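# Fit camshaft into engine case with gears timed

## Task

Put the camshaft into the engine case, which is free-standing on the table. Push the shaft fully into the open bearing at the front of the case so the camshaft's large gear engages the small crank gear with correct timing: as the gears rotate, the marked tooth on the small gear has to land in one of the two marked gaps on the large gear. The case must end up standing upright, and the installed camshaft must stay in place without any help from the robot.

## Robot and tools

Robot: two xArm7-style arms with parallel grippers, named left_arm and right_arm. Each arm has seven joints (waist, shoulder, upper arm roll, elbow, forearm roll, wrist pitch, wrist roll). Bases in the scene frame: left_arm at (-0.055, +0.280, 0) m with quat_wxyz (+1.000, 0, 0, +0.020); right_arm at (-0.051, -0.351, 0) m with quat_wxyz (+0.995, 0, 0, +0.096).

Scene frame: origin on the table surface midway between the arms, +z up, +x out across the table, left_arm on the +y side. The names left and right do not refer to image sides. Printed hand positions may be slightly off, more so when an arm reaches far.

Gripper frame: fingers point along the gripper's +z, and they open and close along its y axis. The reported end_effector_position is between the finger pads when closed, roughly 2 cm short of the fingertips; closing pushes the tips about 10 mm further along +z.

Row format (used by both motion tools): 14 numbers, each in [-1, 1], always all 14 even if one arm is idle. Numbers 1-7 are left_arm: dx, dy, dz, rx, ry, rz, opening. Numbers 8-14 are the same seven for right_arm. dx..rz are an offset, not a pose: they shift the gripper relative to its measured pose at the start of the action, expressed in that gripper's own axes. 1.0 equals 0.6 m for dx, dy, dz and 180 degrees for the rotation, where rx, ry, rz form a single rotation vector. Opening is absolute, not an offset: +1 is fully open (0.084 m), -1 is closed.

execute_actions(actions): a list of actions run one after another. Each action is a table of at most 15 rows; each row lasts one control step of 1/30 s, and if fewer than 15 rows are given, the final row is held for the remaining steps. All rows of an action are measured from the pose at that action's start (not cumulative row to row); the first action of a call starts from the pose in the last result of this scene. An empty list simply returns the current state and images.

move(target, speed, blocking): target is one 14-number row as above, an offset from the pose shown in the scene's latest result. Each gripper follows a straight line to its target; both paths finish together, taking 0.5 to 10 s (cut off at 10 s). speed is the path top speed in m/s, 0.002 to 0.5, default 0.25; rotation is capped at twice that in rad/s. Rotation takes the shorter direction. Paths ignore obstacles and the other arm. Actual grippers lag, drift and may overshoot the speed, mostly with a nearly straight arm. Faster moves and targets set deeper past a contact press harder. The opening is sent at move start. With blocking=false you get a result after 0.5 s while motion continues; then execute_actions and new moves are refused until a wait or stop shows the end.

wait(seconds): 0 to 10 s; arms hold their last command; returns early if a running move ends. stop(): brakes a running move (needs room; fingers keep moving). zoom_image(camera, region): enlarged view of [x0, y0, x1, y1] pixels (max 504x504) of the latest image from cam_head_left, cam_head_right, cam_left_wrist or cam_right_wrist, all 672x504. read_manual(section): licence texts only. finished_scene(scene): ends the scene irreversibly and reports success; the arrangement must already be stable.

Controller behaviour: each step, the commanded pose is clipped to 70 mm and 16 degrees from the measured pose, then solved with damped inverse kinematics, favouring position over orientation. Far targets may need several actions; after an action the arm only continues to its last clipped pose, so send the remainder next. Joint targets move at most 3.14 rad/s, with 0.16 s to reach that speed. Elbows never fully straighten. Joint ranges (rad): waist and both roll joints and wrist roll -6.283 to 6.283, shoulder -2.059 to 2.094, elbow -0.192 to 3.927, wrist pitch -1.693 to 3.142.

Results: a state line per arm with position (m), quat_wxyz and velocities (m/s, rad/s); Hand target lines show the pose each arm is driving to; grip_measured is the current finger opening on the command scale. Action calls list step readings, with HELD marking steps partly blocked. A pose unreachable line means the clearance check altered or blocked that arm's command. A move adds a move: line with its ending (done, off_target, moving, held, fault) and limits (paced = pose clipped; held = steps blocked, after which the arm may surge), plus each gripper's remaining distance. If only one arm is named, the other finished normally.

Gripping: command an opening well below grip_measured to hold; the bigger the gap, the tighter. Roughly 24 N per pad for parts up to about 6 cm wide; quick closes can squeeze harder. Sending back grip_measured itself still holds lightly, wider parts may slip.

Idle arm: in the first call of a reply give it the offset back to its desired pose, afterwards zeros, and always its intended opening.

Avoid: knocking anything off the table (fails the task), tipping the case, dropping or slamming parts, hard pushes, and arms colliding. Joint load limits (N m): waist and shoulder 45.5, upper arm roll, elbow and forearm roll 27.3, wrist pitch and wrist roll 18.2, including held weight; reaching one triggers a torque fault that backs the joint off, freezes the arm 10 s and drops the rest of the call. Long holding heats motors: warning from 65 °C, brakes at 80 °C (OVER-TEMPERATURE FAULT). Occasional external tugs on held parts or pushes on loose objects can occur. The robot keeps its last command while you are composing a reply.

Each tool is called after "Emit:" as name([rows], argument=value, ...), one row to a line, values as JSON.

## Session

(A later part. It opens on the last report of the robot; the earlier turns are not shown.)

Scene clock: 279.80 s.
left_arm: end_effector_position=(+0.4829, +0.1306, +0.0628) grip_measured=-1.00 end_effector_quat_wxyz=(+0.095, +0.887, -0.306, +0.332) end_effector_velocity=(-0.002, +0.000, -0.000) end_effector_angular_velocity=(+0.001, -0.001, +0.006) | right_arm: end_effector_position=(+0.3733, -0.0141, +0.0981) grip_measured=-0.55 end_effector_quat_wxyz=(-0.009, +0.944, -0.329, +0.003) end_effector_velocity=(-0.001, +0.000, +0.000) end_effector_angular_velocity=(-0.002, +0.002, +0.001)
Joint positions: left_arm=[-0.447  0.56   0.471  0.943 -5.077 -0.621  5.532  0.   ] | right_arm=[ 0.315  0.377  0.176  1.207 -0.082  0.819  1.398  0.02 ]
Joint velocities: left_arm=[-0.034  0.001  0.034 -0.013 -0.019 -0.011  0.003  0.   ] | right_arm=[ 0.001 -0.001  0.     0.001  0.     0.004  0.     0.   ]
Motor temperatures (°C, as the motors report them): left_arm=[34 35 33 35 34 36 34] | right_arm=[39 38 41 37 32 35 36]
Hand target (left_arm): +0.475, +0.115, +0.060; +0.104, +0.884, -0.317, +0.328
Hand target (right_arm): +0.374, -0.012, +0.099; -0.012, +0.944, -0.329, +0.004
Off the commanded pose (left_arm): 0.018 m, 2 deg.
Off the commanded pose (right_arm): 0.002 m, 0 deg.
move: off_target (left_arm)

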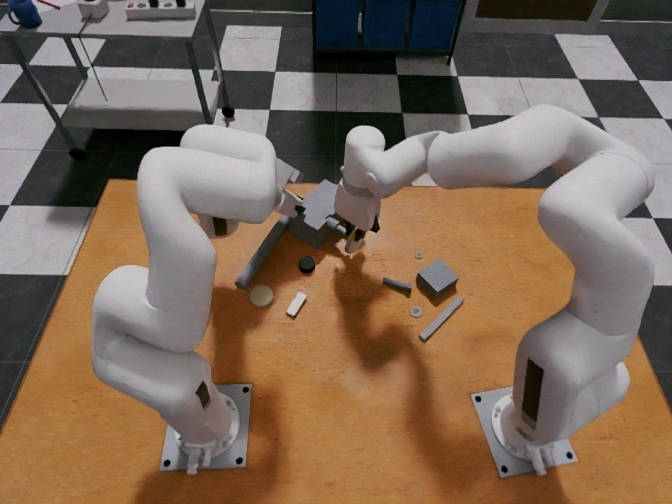

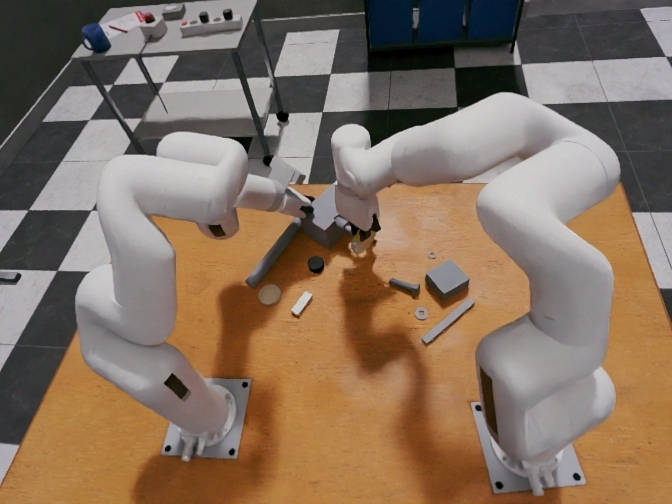

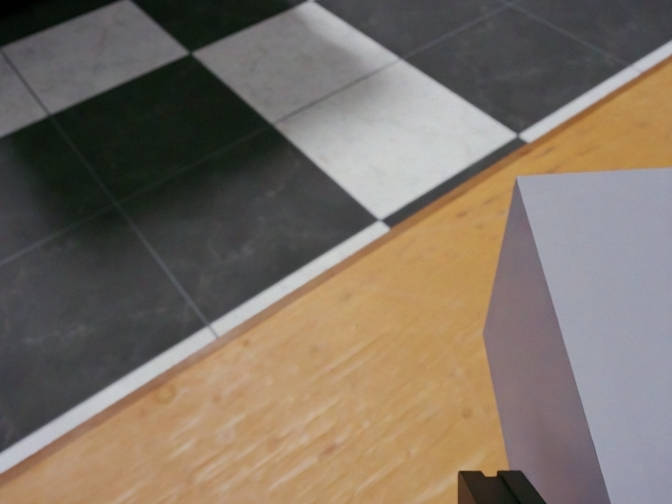

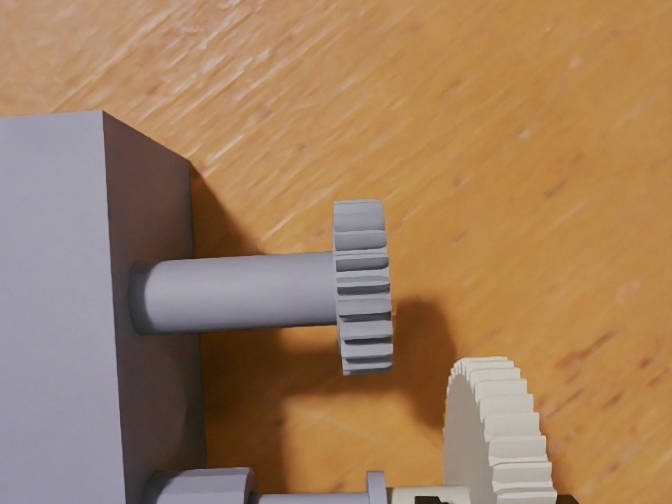

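Emit:
move(target=[0,0.003,0,0,0,0,-1,0,0,-0.05,0,0,-0.028,-0.3], speed=0.05)

Emit:
move(target=[0,0,0,0,0,0,-1,0.006,0.055,0,0,0,0,-1], speed=0.05)

Emit:
move(target=[0,0,0,0,0,0,-1,0,0,0.1,0,0,0,-1], speed=0.05)

Emit:
move(target=[0,0.005,0,0,0,0,-1,0,-0.06,0.0015,0,0,0,-1], speed=0.012)

Scene clock: 290.00 s.
left_arm: end_effector_position=(+0.4815, +0.1283, +0.0626) grip_measured=-1.00 end_effector_quat_wxyz=(+0.095, +0.887, -0.307, +0.331) end_effector_velocity=(+0.001, +0.003, -0.003) end_effector_angular_velocity=(+0.006, +0.003, +0.006) | right_arm: end_effector_position=(+0.3732, -0.0143, +0.1283) grip_measured=-0.32 end_effector_quat_wxyz=(-0.009, +0.958, -0.287, +0.004) end_effector_velocity=(-0.001, -0.001, +0.000) end_effector_angular_velocity=(-0.002, +0.002, +0.001)
Joint positions: left_arm=[-0.458  0.559  0.476  0.938 -5.084 -0.623  5.534  0.   ] | right_arm=[ 0.299  0.33   0.195  1.232 -0.075  0.891  1.305  0.03 ]
Joint velocities: left_arm=[ 0.002  0.005  0.002  0.002 -0.001  0.003  0.     0.   ] | right_arm=[-0.001 -0.002 -0.    -0.002  0.001  0.004 -0.002 -0.   ]
Motor temperatures (°C, as the motors report them): left_arm=[34 35 34 35 34 37 34] | right_arm=[39 38 41 38 32 36 36]
Hand target (left_arm): +0.482, +0.129, +0.063; +0.095, +0.887, -0.306, +0.332
Hand target (right_arm): +0.373, -0.015, +0.128; -0.008, +0.958, -0.287, +0.003
Off the commanded pose (left_arm): 0.001 m, 0 deg.
Off the commanded pose (right_arm): 0.000 m, 0 deg.
move: done

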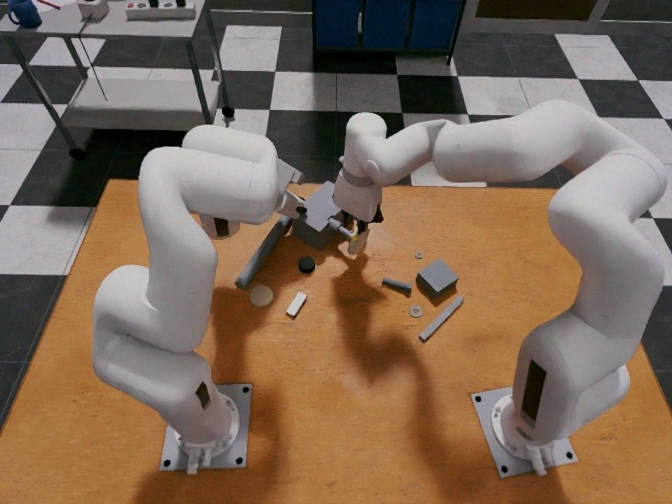

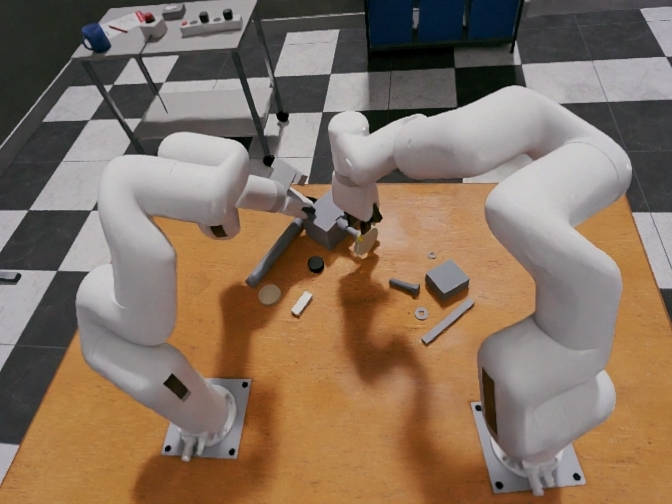

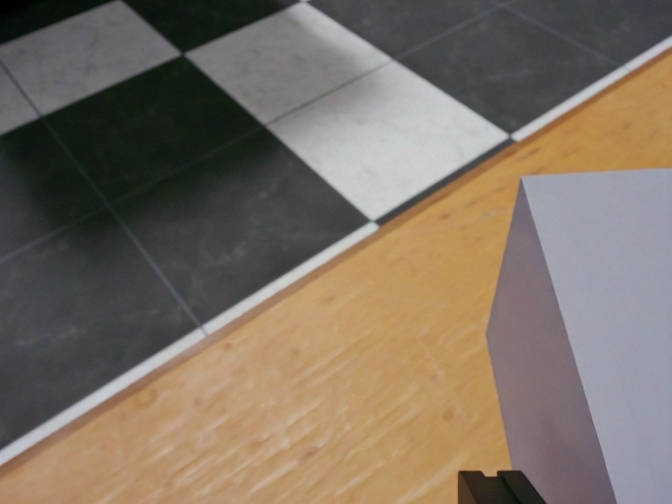

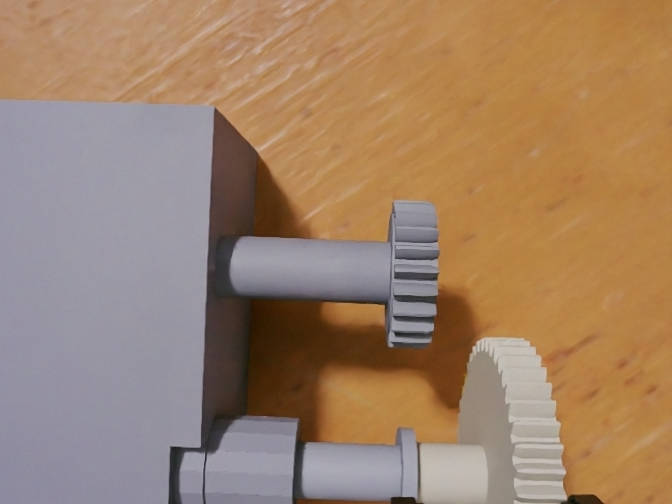

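Scene clock: 291.10 s.
left_arm: end_effector_position=(+0.4815, +0.1283, +0.0626) grip_measured=-1.00 end_effector_quat_wxyz=(+0.095, +0.887, -0.307, +0.331) end_effector_velocity=(+0.000, -0.000, +0.000) end_effector_angular_velocity=(-0.001, -0.001, +0.000) | right_arm: end_effector_position=(+0.3580, -0.0435, +0.1277) grip_measured=-1.00 end_effector_quat_wxyz=(-0.009, +0.958, -0.287, +0.003) end_effector_velocity=(-0.002, -0.003, -0.001) end_effector_angular_velocity=(-0.001, +0.002, +0.000)
Joint positions: left_arm=[-0.458  0.559  0.476  0.938 -5.084 -0.623  5.534  0.   ] | right_arm=[ 0.27   0.239  0.191  1.104 -0.053  0.852  1.265  0.   ]
Joint velocities: left_arm=[-0.    -0.001  0.     0.    -0.001 -0.    -0.     0.   ] | right_arm=[-0.003 -0.007 -0.    -0.011  0.002 -0.003 -0.004  0.   ]
Motor temperatures (°C, as the motors report them): left_arm=[34 35 34 35 34 37 34] | right_arm=[39 38 41 38 32 36 36]
Hand target (left_arm): +0.481, +0.128, +0.063; +0.095, +0.887, -0.307, +0.331
Hand target (right_arm): +0.358, -0.044, +0.128; -0.009, +0.958, -0.287, +0.004
Off the commanded pose (left_arm): 0.000 m, 0 deg.
Off the commanded pose (right_arm): 0.000 m, 0 deg.
move: done

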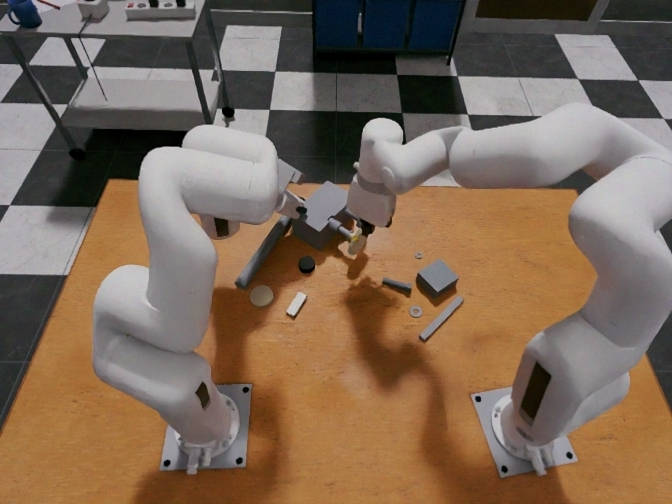

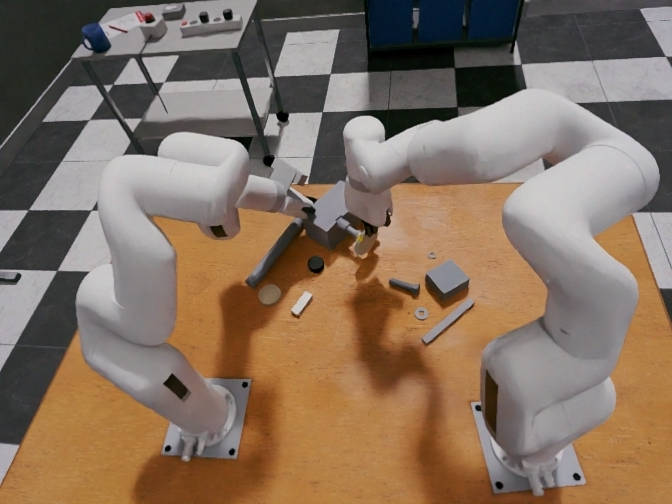

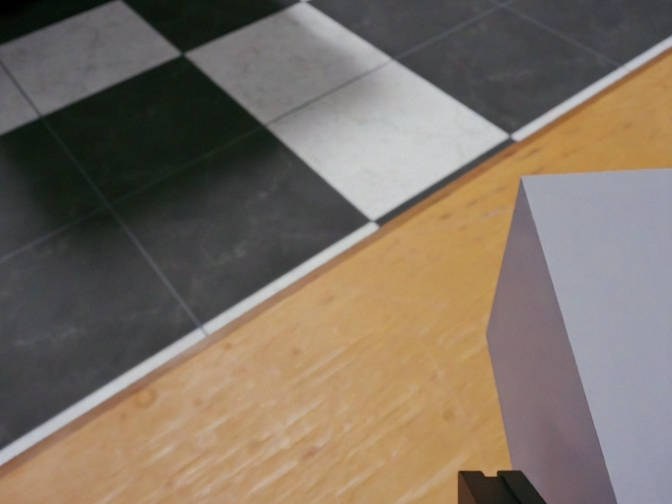

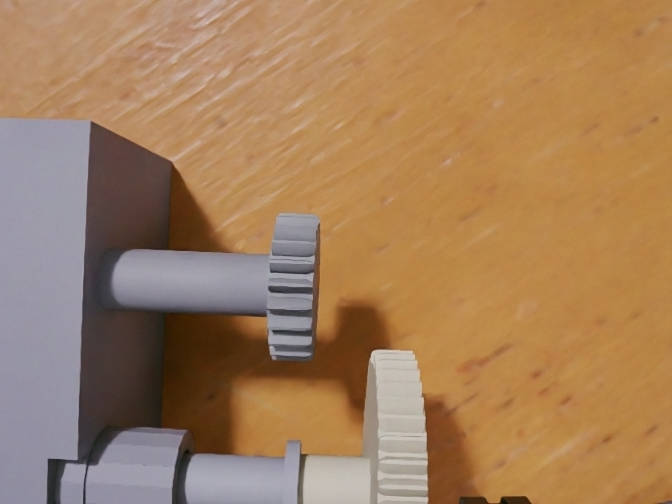

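Scene clock: 292.73 s.
left_arm: end_effector_position=(+0.4826, +0.1303, +0.0634) grip_measured=-1.00 end_effector_quat_wxyz=(+0.094, +0.887, -0.306, +0.332) end_effector_velocity=(-0.002, -0.004, +0.002) end_effector_angular_velocity=(-0.006, -0.001, -0.008) | right_arm: end_effector_position=(+0.3616, -0.0420, +0.0735) grip_measured=-1.00 end_effector_quat_wxyz=(-0.013, +0.958, -0.288, +0.007) end_effector_velocity=(-0.003, -0.001, -0.003) end_effector_angular_velocity=(-0.001, -0.001, +0.001)
Joint positions: left_arm=[-0.457  0.558  0.479  0.939 -5.084 -0.623  5.534  0.   ] | right_arm=[ 0.279  0.34   0.177  1.065 -0.086  0.702  1.288  0.   ]
Joint velocities: left_arm=[-0.004 -0.003 -0.001 -0.002  0.001 -0.005 -0.001  0.   ] | right_arm=[ 0.003 -0.002 -0.003 -0.014 -0.002 -0.012  0.002  0.   ]
Motor temperatures (°C, as the motors report them): left_arm=[34 35 34 35 34 37 34] | right_arm=[39 38 41 38 32 36 36]
Hand target (left_arm): +0.481, +0.128, +0.063; +0.095, +0.887, -0.307, +0.331
Hand target (right_arm): +0.358, -0.043, +0.068; -0.009, +0.958, -0.287, +0.003
Off the commanded pose (left_arm): 0.002 m, 0 deg.
Off the commanded pose (right_arm): 0.007 m, 1 deg.
move: off_target (right_arm)

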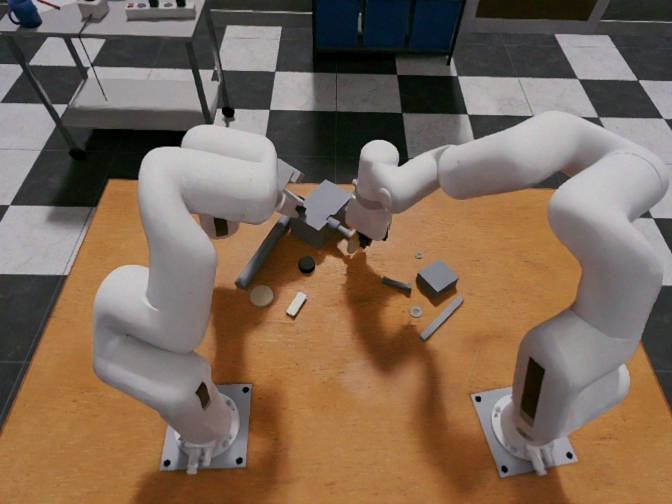

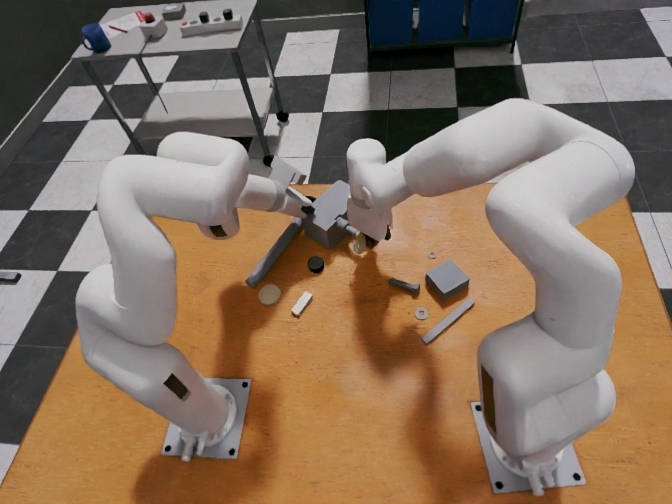

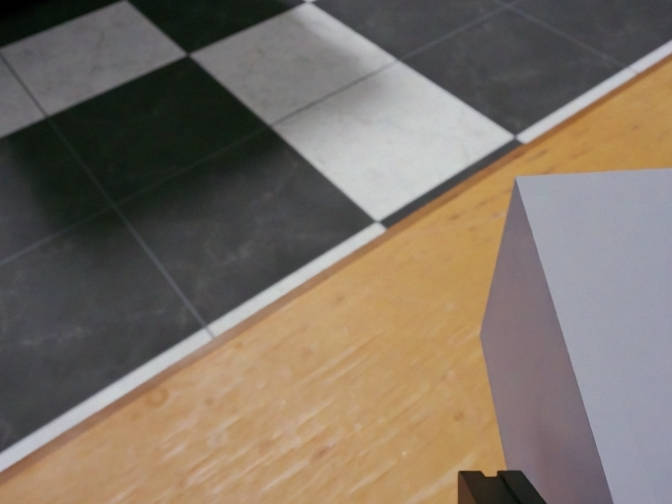

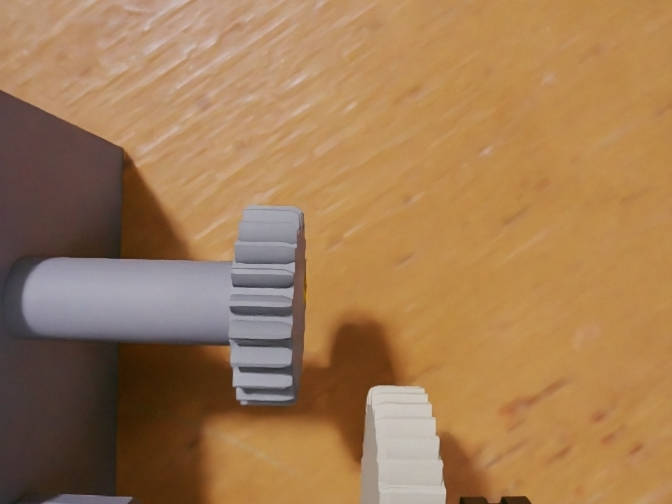

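Scene clock: 305.63 s.
left_arm: end_effector_position=(+0.4964, +0.1834, +0.0701) grip_measured=-1.00 end_effector_quat_wxyz=(+0.058, +0.898, -0.273, +0.340) end_effector_velocity=(-0.000, +0.001, -0.000) end_effector_angular_velocity=(+0.002, +0.001, +0.001) | right_arm: end_effector_position=(+0.3817, -0.0120, +0.0736) grip_measured=-1.00 end_effector_quat_wxyz=(-0.013, +0.958, -0.288, +0.007) end_effector_velocity=(+0.000, +0.000, -0.000) end_effector_angular_velocity=(+0.000, -0.000, -0.000)
Joint positions: left_arm=[-0.496  0.568  0.617  0.935 -5.096 -0.645  5.518  0.   ] | right_arm=[ 0.309  0.436  0.176  1.212 -0.105  0.755  1.32   0.   ]
Joint velocities: left_arm=[ 0.001  0.     0.    -0.     0.001  0.002  0.     0.   ] | right_arm=[-0.     0.     0.    -0.     0.    -0.001 -0.     0.   ]
Motor temperatures (°C, as the motors report them): left_arm=[34 35 34 35 34 37 34] | right_arm=[39 38 41 37 32 35 36]
Hand target (left_arm): +0.496, +0.183, +0.070; +0.058, +0.898, -0.273, +0.340
Hand target (right_arm): +0.382, -0.012, +0.074; -0.013, +0.958, -0.288, +0.007
Off the commanded pose (left_arm): 0.058 m, 6 deg.
Off the commanded pose (right_arm): 0.000 m, 0 deg.
TORQUE FAULT: the external load on joint 3 (upper arm roll) of the left arm reached its load limit, and that arm stopped for 10 seconds. That time counts as 18 of the actions that you can send in this scene. A torque fault stops only its own arm. That arm's remaining commands of this call were not run. Joint 3 (upper arm roll) of that arm moved back by up to 3 degrees. That arm's gripper holds there, with its grip as last carried out, and that arm accepts commands again: back off and push less far. That arm stops again, at the same cost, whenever a joint's load reaches its limit.
move: fault (left_arm)

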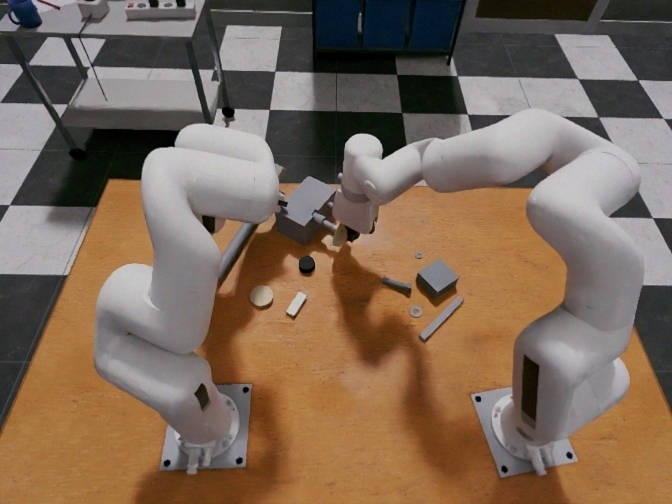

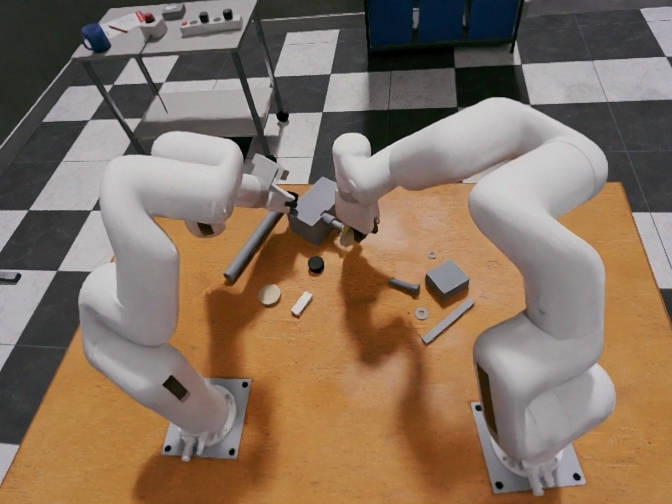

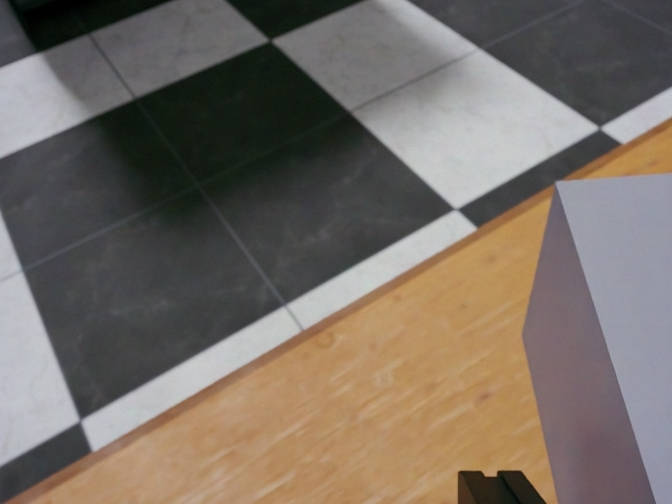

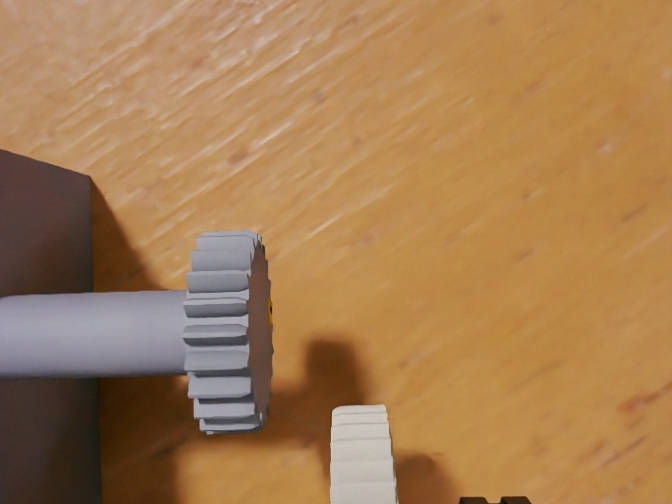

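Emit:
move(target=[0.03,0,0.045,0,0,0,-1,0,0.03,-0.12,0,0,0,-0.3], speed=0.06)

Emit:
move(target=[0,0.13,0,0,0,0,-1,0,0.02,0,0,0,0,-0.3], speed=0.03)

Scene clock: 315.50 s.
left_arm: end_effector_position=(+0.5231, +0.1676, +0.0613) grip_measured=-1.00 end_effector_quat_wxyz=(+0.058, +0.898, -0.273, +0.340) end_effector_velocity=(+0.001, -0.001, -0.000) end_effector_angular_velocity=(+0.000, +0.001, -0.003) | right_arm: end_effector_position=(+0.3703, -0.0284, +0.1445) grip_measured=-0.32 end_effector_quat_wxyz=(-0.013, +0.957, -0.288, +0.007) end_effector_velocity=(-0.001, -0.001, +0.003) end_effector_angular_velocity=(+0.000, -0.000, +0.000)
Joint positions: left_arm=[-0.475  0.643  0.57   1.061 -5.07  -0.616  5.433  0.   ] | right_arm=[ 0.284  0.265  0.19   1.191 -0.06   0.902  1.28   0.03 ]
Joint velocities: left_arm=[ 0.002  0.003 -0.003  0.008  0.008  0.001 -0.008  0.   ] | right_arm=[-0.001 -0.007  0.     0.     0.002  0.007 -0.002 -0.   ]
Motor temperatures (°C, as the motors report them): left_arm=[34 35 34 35 34 37 34] | right_arm=[39 38 41 37 32 35 36]
Hand target (left_arm): +0.523, +0.167, +0.061; +0.058, +0.898, -0.273, +0.340
Hand target (right_arm): +0.370, -0.028, +0.145; -0.013, +0.957, -0.288, +0.008
Off the commanded pose (left_arm): 0.000 m, 0 deg.
Off the commanded pose (right_arm): 0.001 m, 0 deg.
move: done

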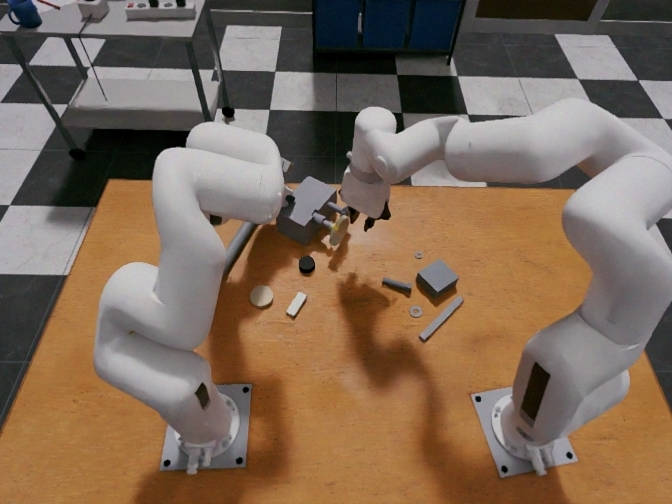

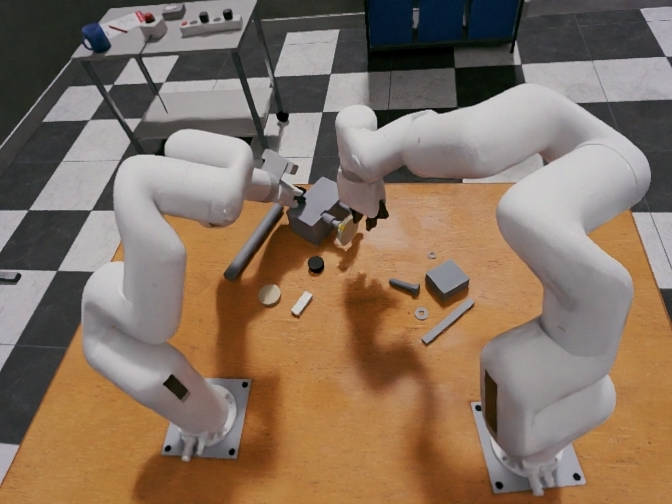

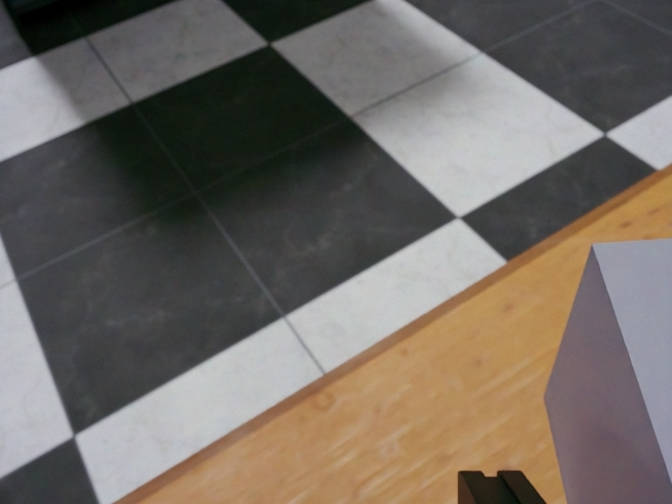

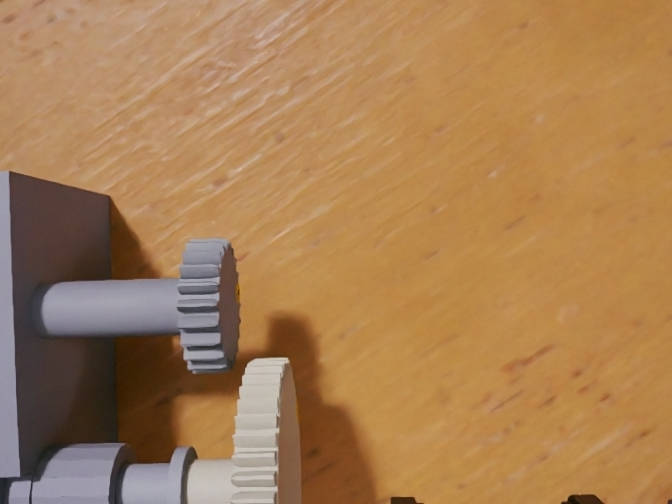

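Scene clock: 318.47 s.
left_arm: end_effector_position=(+0.4836, +0.1016, +0.0587) grip_measured=-1.00 end_effector_quat_wxyz=(+0.058, +0.897, -0.273, +0.343) end_effector_velocity=(-0.000, -0.000, +0.000) end_effector_angular_velocity=(+0.002, -0.004, +0.004) | right_arm: end_effector_position=(+0.3637, -0.0384, +0.1442) grip_measured=-0.32 end_effector_quat_wxyz=(-0.012, +0.957, -0.288, +0.007) end_effector_velocity=(-0.000, -0.000, +0.000) end_effector_angular_velocity=(-0.000, +0.001, +0.000)
Joint positions: left_arm=[-0.727  0.577  0.622  0.866 -5.368 -0.58   5.602  0.   ] | right_arm=[ 0.275  0.231  0.189  1.143 -0.052  0.887  1.268  0.03 ]
Joint velocities: left_arm=[-0.011 -0.001  0.006 -0.007 -0.019  0.     0.011  0.   ] | right_arm=[-0.    -0.001  0.    -0.002  0.001  0.    -0.001  0.   ]
Motor temperatures (°C, as the motors report them): left_arm=[34 35 33 35 34 37 34] | right_arm=[39 38 41 37 32 35 36]
Hand target (left_arm): +0.482, +0.102, +0.055; +0.057, +0.898, -0.273, +0.340
Hand target (right_arm): +0.364, -0.038, +0.144; -0.012, +0.957, -0.288, +0.007
Off the commanded pose (left_arm): 0.004 m, 0 deg.
Off the commanded pose (right_arm): 0.000 m, 0 deg.
move: off_target (left_arm)

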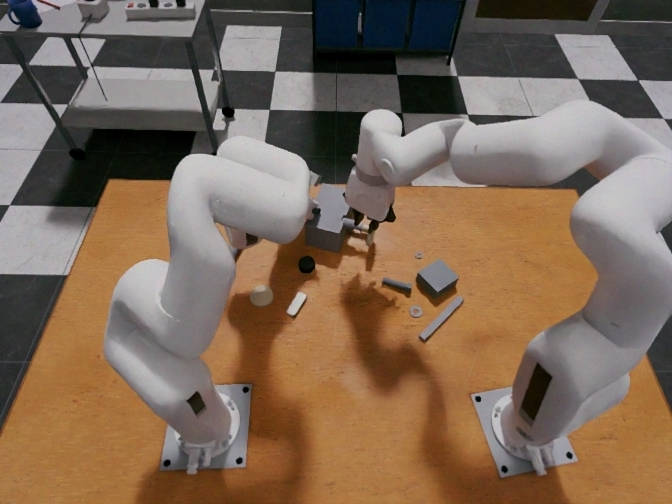

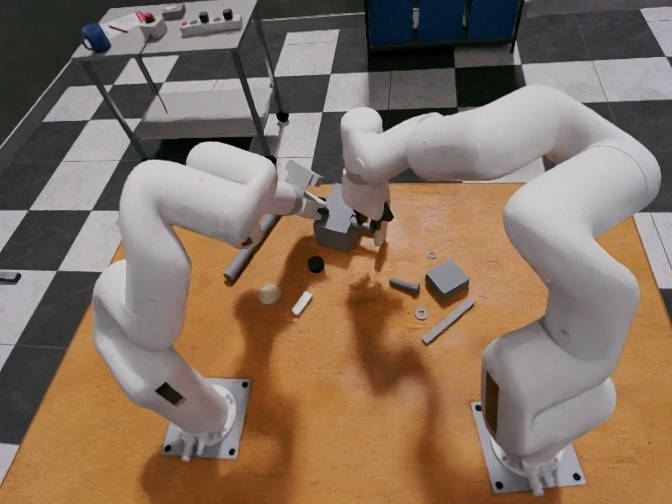

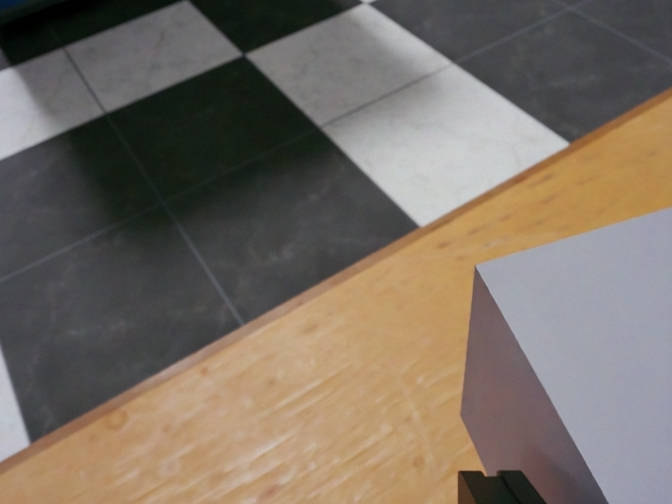

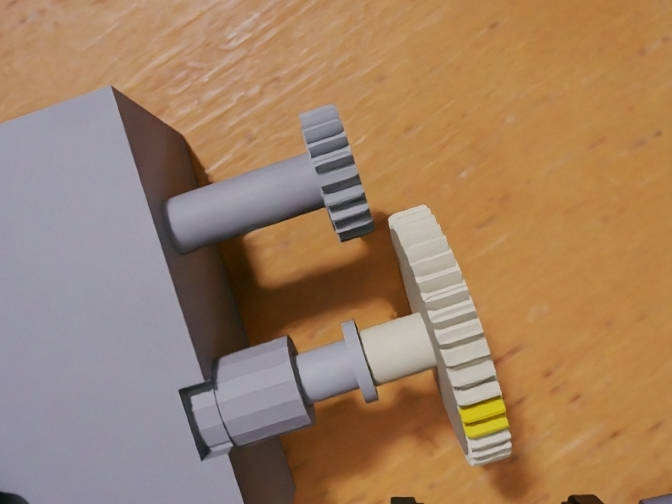

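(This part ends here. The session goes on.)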